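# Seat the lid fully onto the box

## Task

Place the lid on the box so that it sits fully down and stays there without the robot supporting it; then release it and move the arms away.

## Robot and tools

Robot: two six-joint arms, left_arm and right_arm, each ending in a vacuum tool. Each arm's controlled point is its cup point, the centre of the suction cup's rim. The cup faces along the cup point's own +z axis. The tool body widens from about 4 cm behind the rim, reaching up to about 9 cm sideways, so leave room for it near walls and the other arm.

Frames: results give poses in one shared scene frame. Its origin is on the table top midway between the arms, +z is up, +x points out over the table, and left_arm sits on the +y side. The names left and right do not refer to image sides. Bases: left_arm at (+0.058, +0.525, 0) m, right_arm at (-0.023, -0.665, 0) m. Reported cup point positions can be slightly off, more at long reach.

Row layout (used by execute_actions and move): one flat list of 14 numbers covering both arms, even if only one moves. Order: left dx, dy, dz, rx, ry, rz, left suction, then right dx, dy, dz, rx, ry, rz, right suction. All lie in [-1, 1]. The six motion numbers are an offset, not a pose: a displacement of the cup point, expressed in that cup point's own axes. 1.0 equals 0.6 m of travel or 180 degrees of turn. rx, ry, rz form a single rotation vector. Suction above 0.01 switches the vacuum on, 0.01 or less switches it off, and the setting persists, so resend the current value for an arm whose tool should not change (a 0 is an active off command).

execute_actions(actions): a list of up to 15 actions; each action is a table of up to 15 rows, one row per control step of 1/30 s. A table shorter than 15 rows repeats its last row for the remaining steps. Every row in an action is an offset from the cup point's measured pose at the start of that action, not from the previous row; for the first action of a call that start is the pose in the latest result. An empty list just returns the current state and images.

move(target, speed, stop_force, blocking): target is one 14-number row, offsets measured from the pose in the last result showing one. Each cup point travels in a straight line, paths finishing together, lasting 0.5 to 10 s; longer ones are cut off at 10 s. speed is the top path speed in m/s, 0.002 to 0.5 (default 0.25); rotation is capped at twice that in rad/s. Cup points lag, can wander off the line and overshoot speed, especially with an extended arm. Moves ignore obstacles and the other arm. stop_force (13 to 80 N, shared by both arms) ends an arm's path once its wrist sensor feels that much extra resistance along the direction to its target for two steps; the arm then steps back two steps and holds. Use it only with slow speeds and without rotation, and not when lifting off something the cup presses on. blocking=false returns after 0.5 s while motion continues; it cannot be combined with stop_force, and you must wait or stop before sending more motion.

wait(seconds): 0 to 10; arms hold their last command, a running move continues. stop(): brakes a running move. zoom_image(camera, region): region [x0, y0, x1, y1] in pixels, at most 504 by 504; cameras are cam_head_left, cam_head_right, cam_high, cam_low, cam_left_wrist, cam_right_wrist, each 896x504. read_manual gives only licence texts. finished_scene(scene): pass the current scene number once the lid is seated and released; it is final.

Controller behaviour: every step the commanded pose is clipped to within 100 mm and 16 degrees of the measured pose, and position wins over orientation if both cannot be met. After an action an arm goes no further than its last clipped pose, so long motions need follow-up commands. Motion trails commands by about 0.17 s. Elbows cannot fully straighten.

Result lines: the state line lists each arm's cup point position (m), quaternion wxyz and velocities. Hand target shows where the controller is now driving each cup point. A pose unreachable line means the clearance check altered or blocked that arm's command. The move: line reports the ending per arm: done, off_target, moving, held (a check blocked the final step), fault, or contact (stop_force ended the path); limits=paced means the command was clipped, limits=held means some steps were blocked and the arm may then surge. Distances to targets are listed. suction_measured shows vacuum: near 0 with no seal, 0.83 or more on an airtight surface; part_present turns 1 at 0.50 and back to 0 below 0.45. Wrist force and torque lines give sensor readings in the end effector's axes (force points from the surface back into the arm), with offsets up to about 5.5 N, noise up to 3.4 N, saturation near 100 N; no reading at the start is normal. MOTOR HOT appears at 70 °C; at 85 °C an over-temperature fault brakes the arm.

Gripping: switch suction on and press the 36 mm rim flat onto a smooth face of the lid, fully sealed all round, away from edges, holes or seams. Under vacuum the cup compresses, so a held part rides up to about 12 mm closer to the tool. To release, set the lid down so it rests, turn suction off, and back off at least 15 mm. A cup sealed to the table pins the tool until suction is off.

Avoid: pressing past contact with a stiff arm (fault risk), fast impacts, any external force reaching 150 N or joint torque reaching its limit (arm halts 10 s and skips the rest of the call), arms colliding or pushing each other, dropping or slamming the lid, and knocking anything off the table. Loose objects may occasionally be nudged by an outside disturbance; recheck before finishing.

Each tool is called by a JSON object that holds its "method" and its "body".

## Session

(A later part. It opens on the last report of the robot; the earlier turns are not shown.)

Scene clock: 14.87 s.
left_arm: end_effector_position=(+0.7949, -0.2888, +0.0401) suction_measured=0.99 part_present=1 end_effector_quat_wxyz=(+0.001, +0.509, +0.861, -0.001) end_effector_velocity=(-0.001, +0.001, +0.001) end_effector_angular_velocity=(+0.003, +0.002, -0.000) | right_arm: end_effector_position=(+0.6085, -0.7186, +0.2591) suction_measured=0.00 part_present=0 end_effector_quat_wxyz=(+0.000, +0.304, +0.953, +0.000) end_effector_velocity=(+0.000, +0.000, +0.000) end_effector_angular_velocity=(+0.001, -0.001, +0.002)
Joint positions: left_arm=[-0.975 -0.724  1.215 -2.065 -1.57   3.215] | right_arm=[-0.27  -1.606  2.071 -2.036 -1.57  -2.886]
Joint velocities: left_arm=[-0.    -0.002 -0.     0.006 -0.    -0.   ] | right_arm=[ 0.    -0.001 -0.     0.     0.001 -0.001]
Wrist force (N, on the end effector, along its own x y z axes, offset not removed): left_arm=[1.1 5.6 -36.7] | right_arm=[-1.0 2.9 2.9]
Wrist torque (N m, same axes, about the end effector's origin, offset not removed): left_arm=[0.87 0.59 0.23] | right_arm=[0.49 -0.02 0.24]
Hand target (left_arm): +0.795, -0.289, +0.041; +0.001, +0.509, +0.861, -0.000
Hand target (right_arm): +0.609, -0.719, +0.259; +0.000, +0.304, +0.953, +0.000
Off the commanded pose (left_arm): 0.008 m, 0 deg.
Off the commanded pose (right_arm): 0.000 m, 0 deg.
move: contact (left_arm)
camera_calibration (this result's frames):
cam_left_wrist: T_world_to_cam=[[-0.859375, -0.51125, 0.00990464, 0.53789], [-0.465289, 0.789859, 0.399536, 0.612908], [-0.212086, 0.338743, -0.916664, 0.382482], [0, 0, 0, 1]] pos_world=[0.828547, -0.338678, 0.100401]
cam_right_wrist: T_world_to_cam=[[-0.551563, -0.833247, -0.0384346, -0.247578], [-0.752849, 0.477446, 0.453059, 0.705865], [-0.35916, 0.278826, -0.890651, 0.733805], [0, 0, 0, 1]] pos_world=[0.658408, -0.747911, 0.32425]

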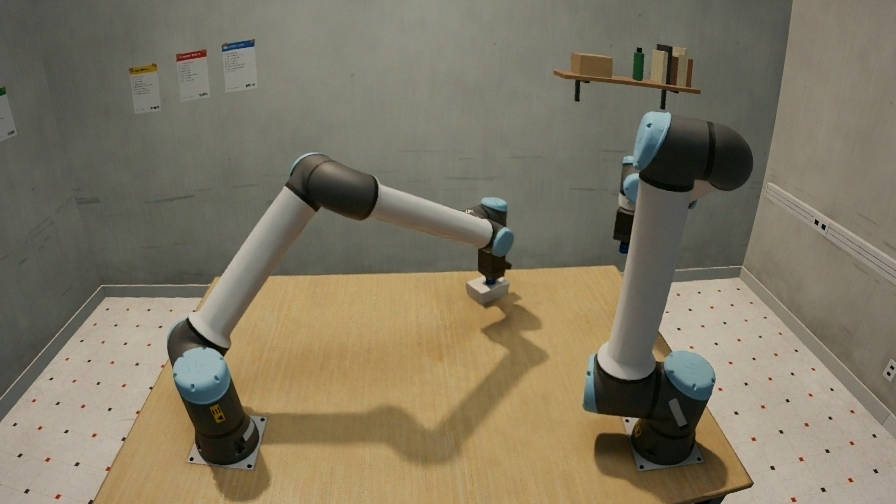

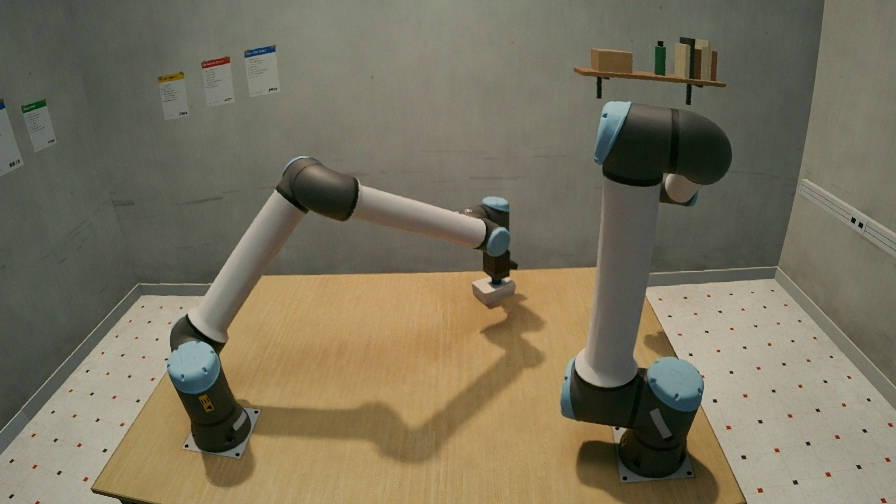

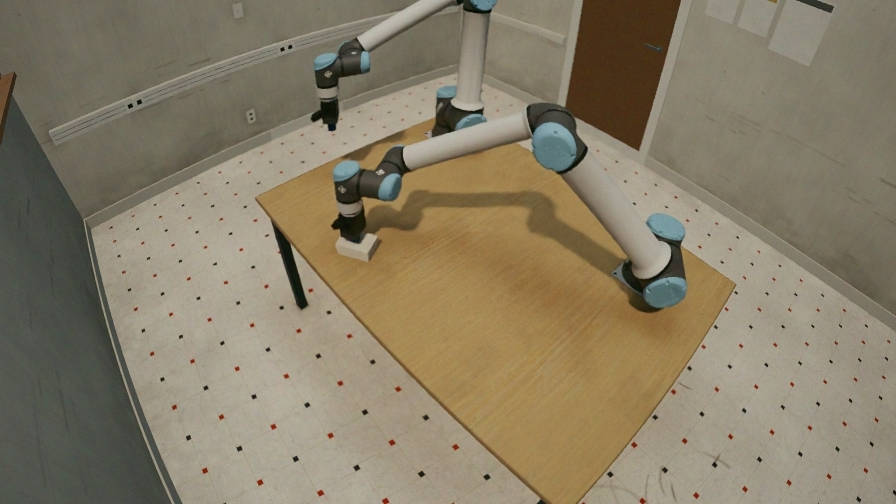

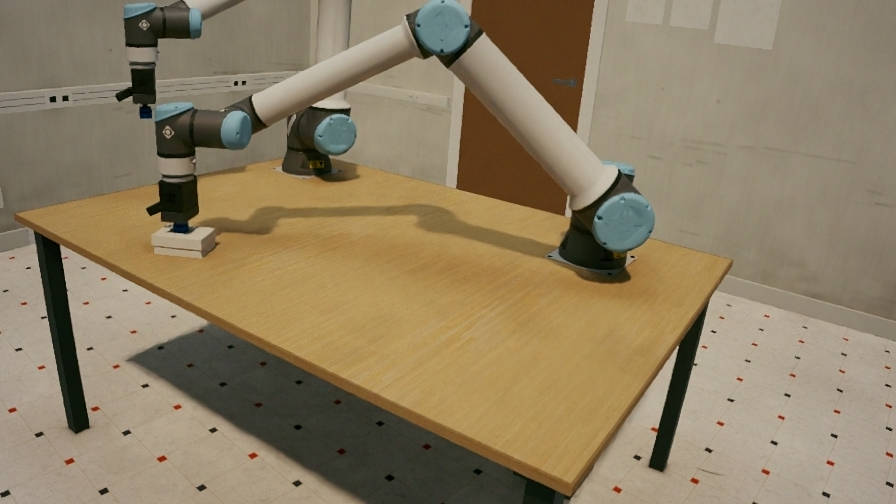

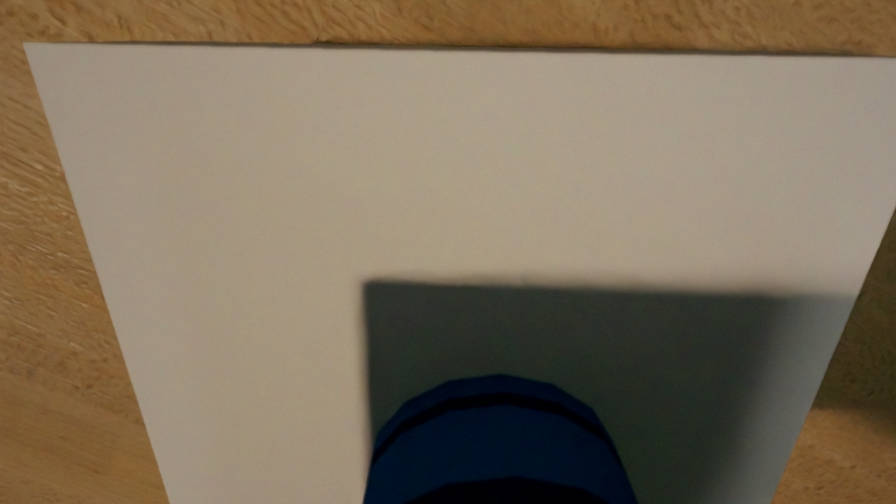

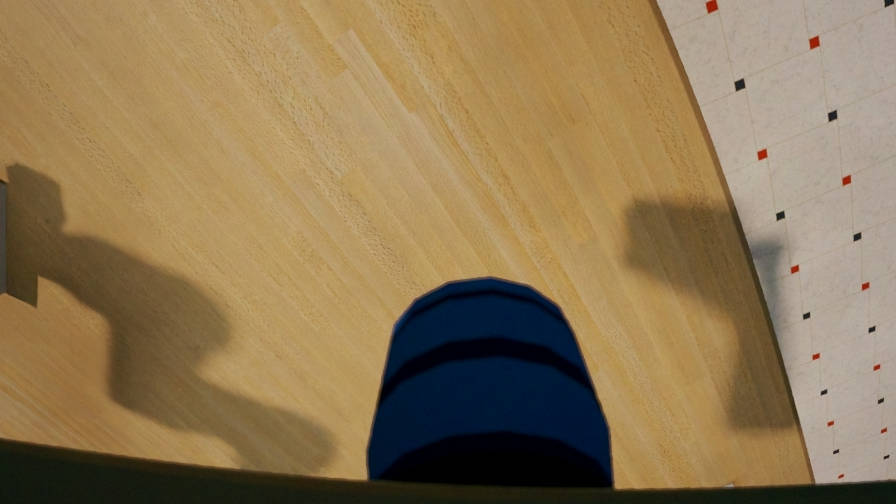

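{"method": "execute_actions", "body": {"actions": [[[0,0,-0.002,0,0,0,0,0,0,0,0,0,0,0]]]}}

{"method": "move", "body": {"target": [0.05,0,-0.3,0,0,0,0,0,0,0,0,0,0,0]}}

{"method": "zoom_image", "body": {"camera": "cam_low", "region": [140,200,230,265]}}

Scene clock: 15.57 s.
left_arm: end_effector_position=(+0.7948, -0.2888, +0.0412) suction_measured=0.01 part_present=0 end_effector_quat_wxyz=(+0.001, +0.509, +0.861, -0.001) end_effector_velocity=(+0.000, +0.000, +0.000) end_effector_angular_velocity=(-0.000, -0.000, +0.001) | right_arm: end_effector_position=(+0.6085, -0.7186, +0.2591) suction_measured=0.00 part_present=0 end_effector_quat_wxyz=(+0.000, +0.304, +0.953, +0.000) end_effector_velocity=(+0.000, -0.000, -0.001) end_effector_angular_velocity=(+0.001, +0.001, +0.002)
Joint positions: left_arm=[-0.975 -0.725  1.214 -2.063 -1.57   3.215] | right_arm=[-0.27  -1.606  2.071 -2.036 -1.57  -2.886]
Joint velocities: left_arm=[ 0. -0. -0.  0.  0. -0.] | right_arm=[-0.     0.002  0.    -0.    -0.    -0.002]
Wrist force (N, on the end effector, along its own x y z axes, offset not removed): left_arm=[-3.3 3.0 -17.0] | right_arm=[-5.6 0.8 3.1]
Wrist torque (N m, same axes, about the end effector's origin, offset not removed): left_arm=[0.34 0.55 0.29] | right_arm=[0.10 0.75 0.38]
Hand target (left_arm): +0.795, -0.289, +0.041; +0.001, +0.509, +0.861, -0.001
Hand target (right_arm): +0.609, -0.719, +0.259; +0.000, +0.304, +0.953, +0.000
Off the commanded pose (left_arm): 0.000 m, 0 deg.
Off the commanded pose (right_arm): 0.000 m, 0 deg.
camera_calibration (this result's frames):
cam_left_wrist: T_world_to_cam=[[-0.859375, -0.51125, 0.0099079, 0.537877], [-0.465271, 0.789832, 0.399609, 0.612403], [-0.212126, 0.338804, -0.916632, 0.383566], [0, 0, 0, 1]] pos_world=[0.828535, -0.33866, 0.101537]
cam_right_wrist: T_world_to_cam=[[-0.551563, -0.833247, -0.0384344, -0.247579], [-0.752849, 0.477446, 0.453059, 0.705865], [-0.35916, 0.278826, -0.890651, 0.733805], [0, 0, 0, 1]] pos_world=[0.658408, -0.747911, 0.32425]

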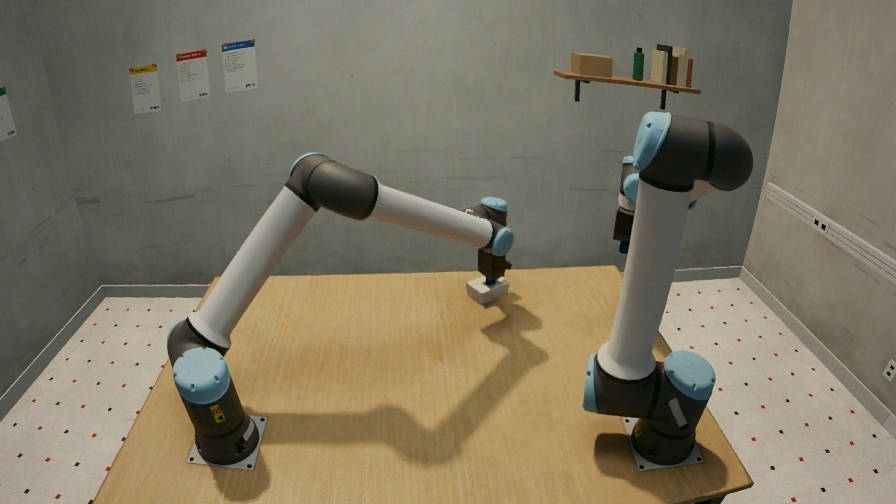

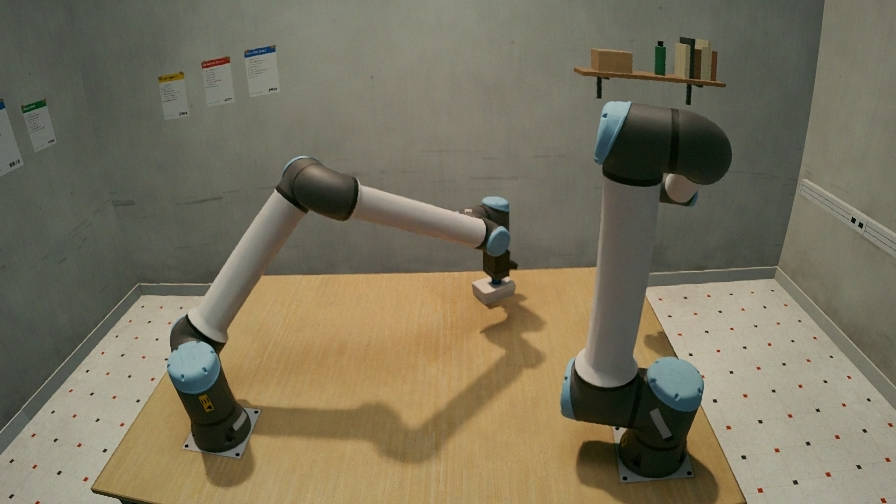

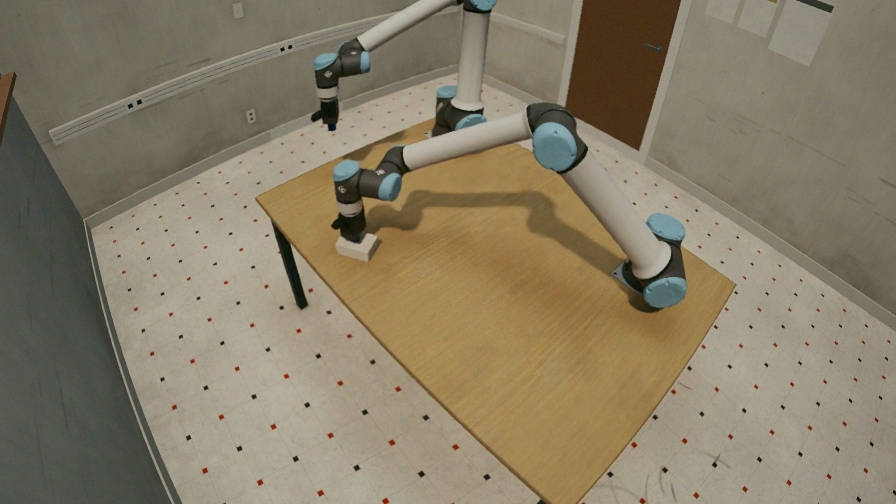

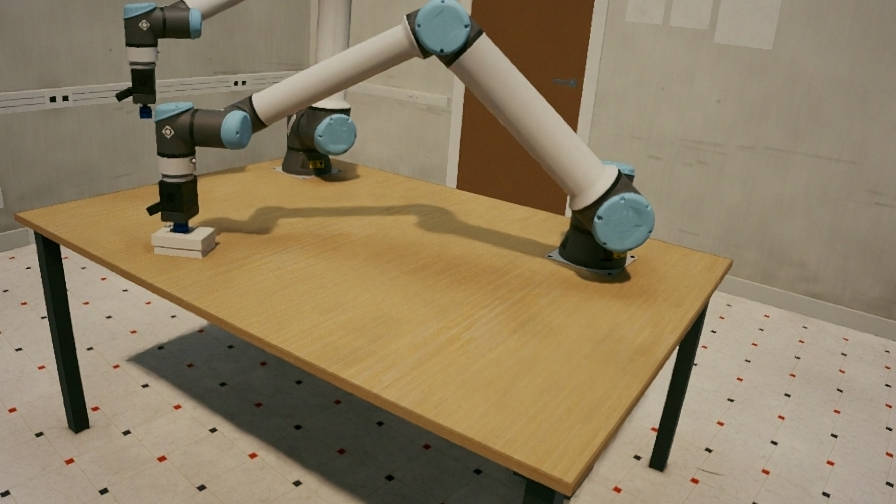

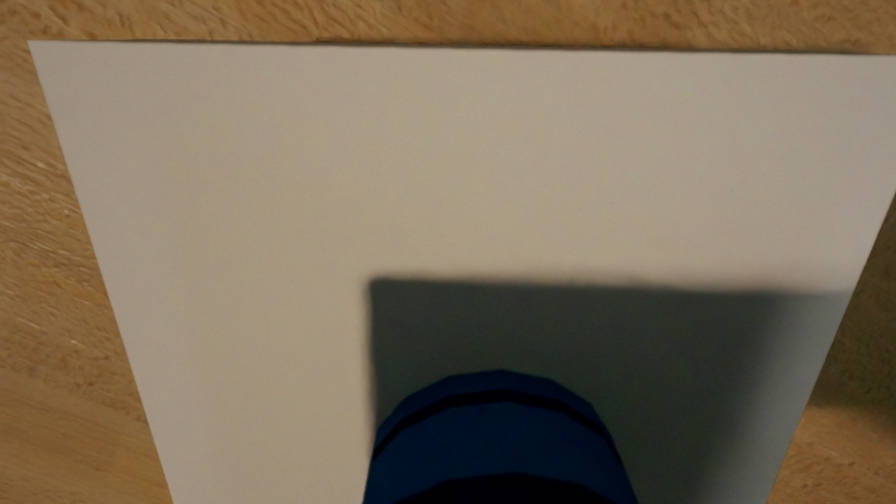

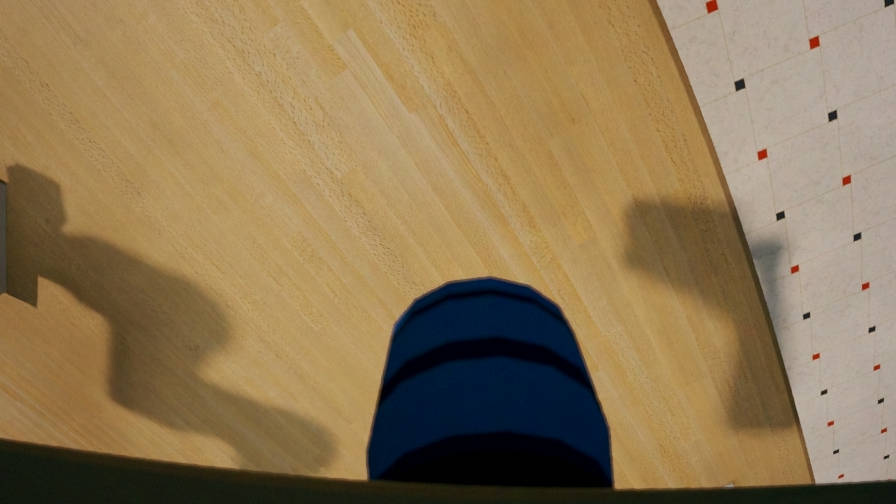

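Scene clock: 16.93 s.
left_arm: end_effector_position=(+0.7802, -0.2623, +0.2209) suction_measured=0.01 part_present=0 end_effector_quat_wxyz=(+0.001, +0.509, +0.861, -0.001) end_effector_velocity=(-0.000, +0.000, +0.002) end_effector_angular_velocity=(+0.000, +0.000, +0.000) | right_arm: end_effector_position=(+0.6085, -0.7186, +0.2591) suction_measured=0.00 part_present=0 end_effector_quat_wxyz=(+0.000, +0.304, +0.953, +0.000) end_effector_velocity=(-0.000, -0.000, +0.000) end_effector_angular_velocity=(+0.000, -0.001, +0.000)
Joint positions: left_arm=[-0.973 -0.892  1.176 -1.857 -1.57   3.217] | right_arm=[-0.27  -1.606  2.071 -2.036 -1.57  -2.886]
Joint velocities: left_arm=[-0.    -0.002 -0.001  0.003  0.    -0.   ] | right_arm=[-0.001 -0.     0.    -0.     0.    -0.001]
Wrist force (N, on the end effector, along its own x y z axes, offset not removed): left_arm=[-0.3 3.6 2.5] | right_arm=[-3.4 0.5 1.9]
Wrist torque (N m, same axes, about the end effector's origin, offset not removed): left_arm=[0.35 0.16 0.21] | right_arm=[0.00 0.36 0.31]
Hand target (left_arm): +0.780, -0.262, +0.221; +0.001, +0.509, +0.861, -0.001
Hand target (right_arm): +0.609, -0.719, +0.259; +0.000, +0.304, +0.953, +0.000
Off the commanded pose (left_arm): 0.000 m, 0 deg.
Off the commanded pose (right_arm): 0.000 m, 0 deg.
move: done
camera_calibration (this result's frames):
cam_left_wrist: T_world_to_cam=[[-0.859377, -0.511247, 0.00990123, 0.537136], [-0.465272, 0.789834, 0.399605, 0.512853], [-0.212117, 0.338804, -0.916634, 0.536137], [0, 0, 0, 1]] pos_world=[0.813942, -0.312105, 0.281185]
cam_right_wrist: T_world_to_cam=[[-0.551563, -0.833247, -0.0384345, -0.247579], [-0.752849, 0.477446, 0.453059, 0.705865], [-0.35916, 0.278826, -0.890651, 0.733805], [0, 0, 0, 1]] pos_world=[0.658408, -0.747911, 0.32425]

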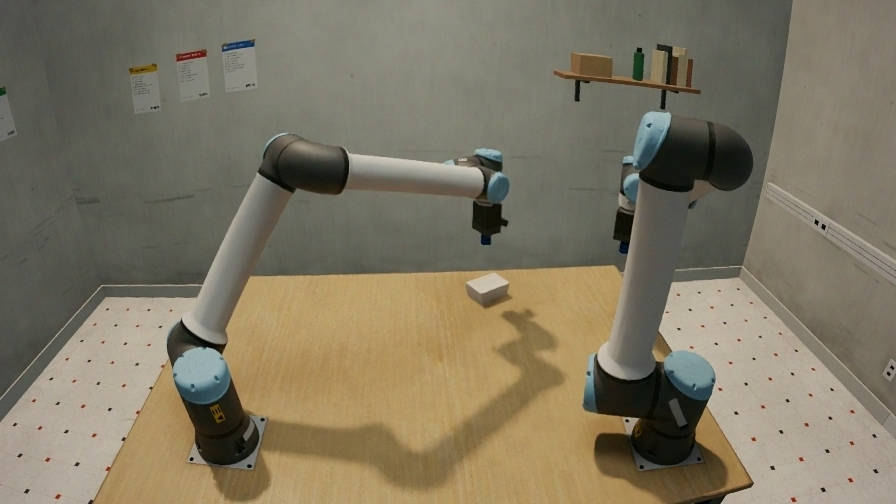

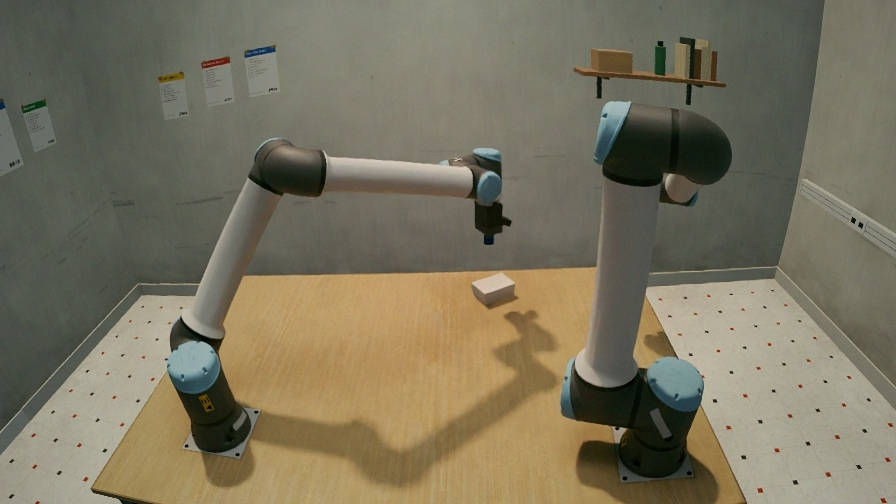

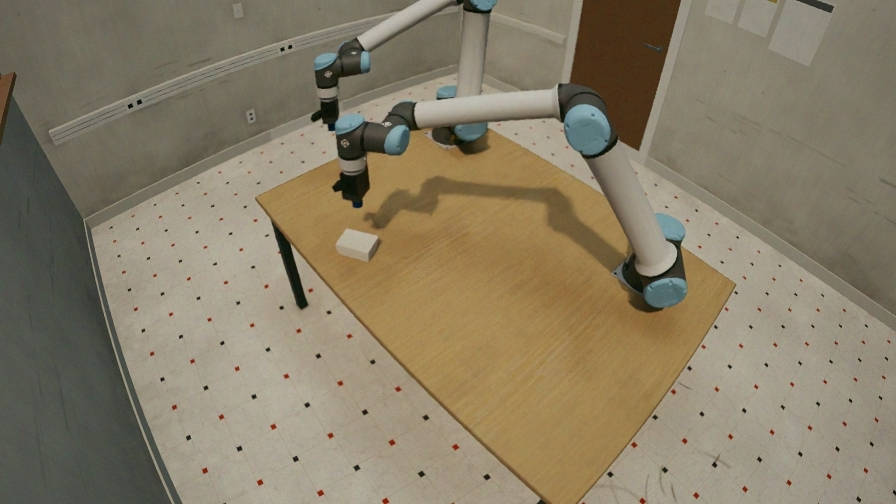

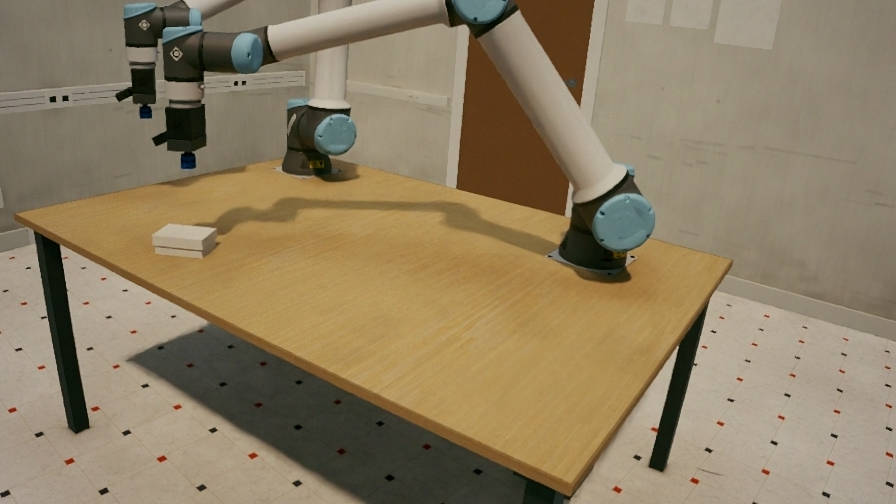

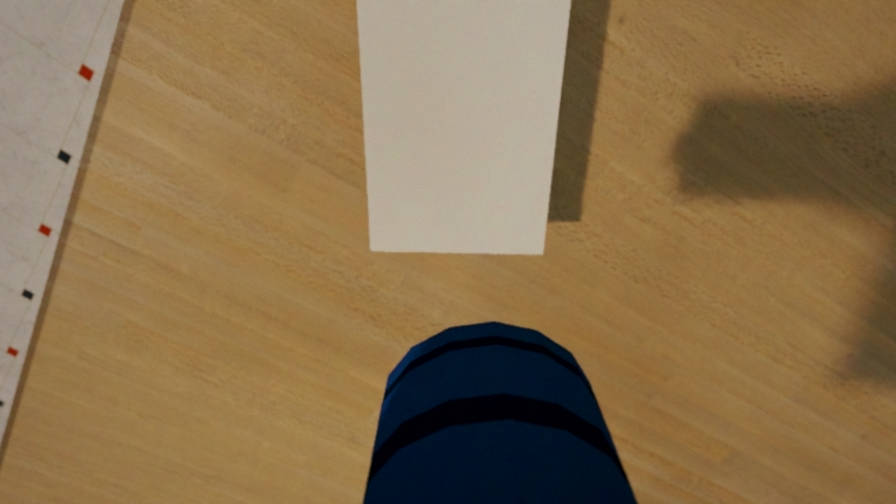

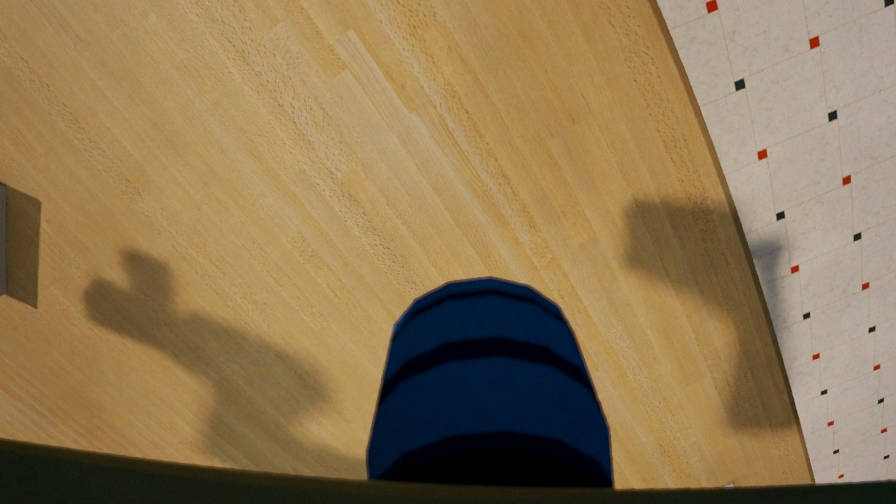

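Region (140, 200, 230, 265) of cam_low's 896x504 image, scaled by 5.600, with more detail than that image has.

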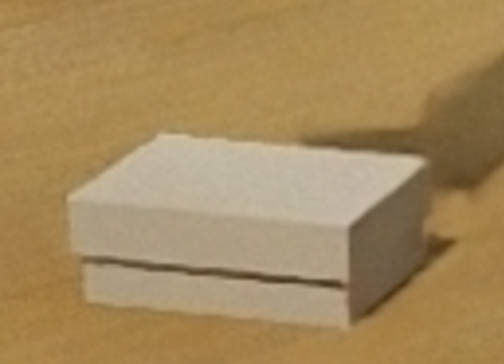

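{"method": "finished_scene", "body": {"scene": 2}}

The scene is finished: the task was done.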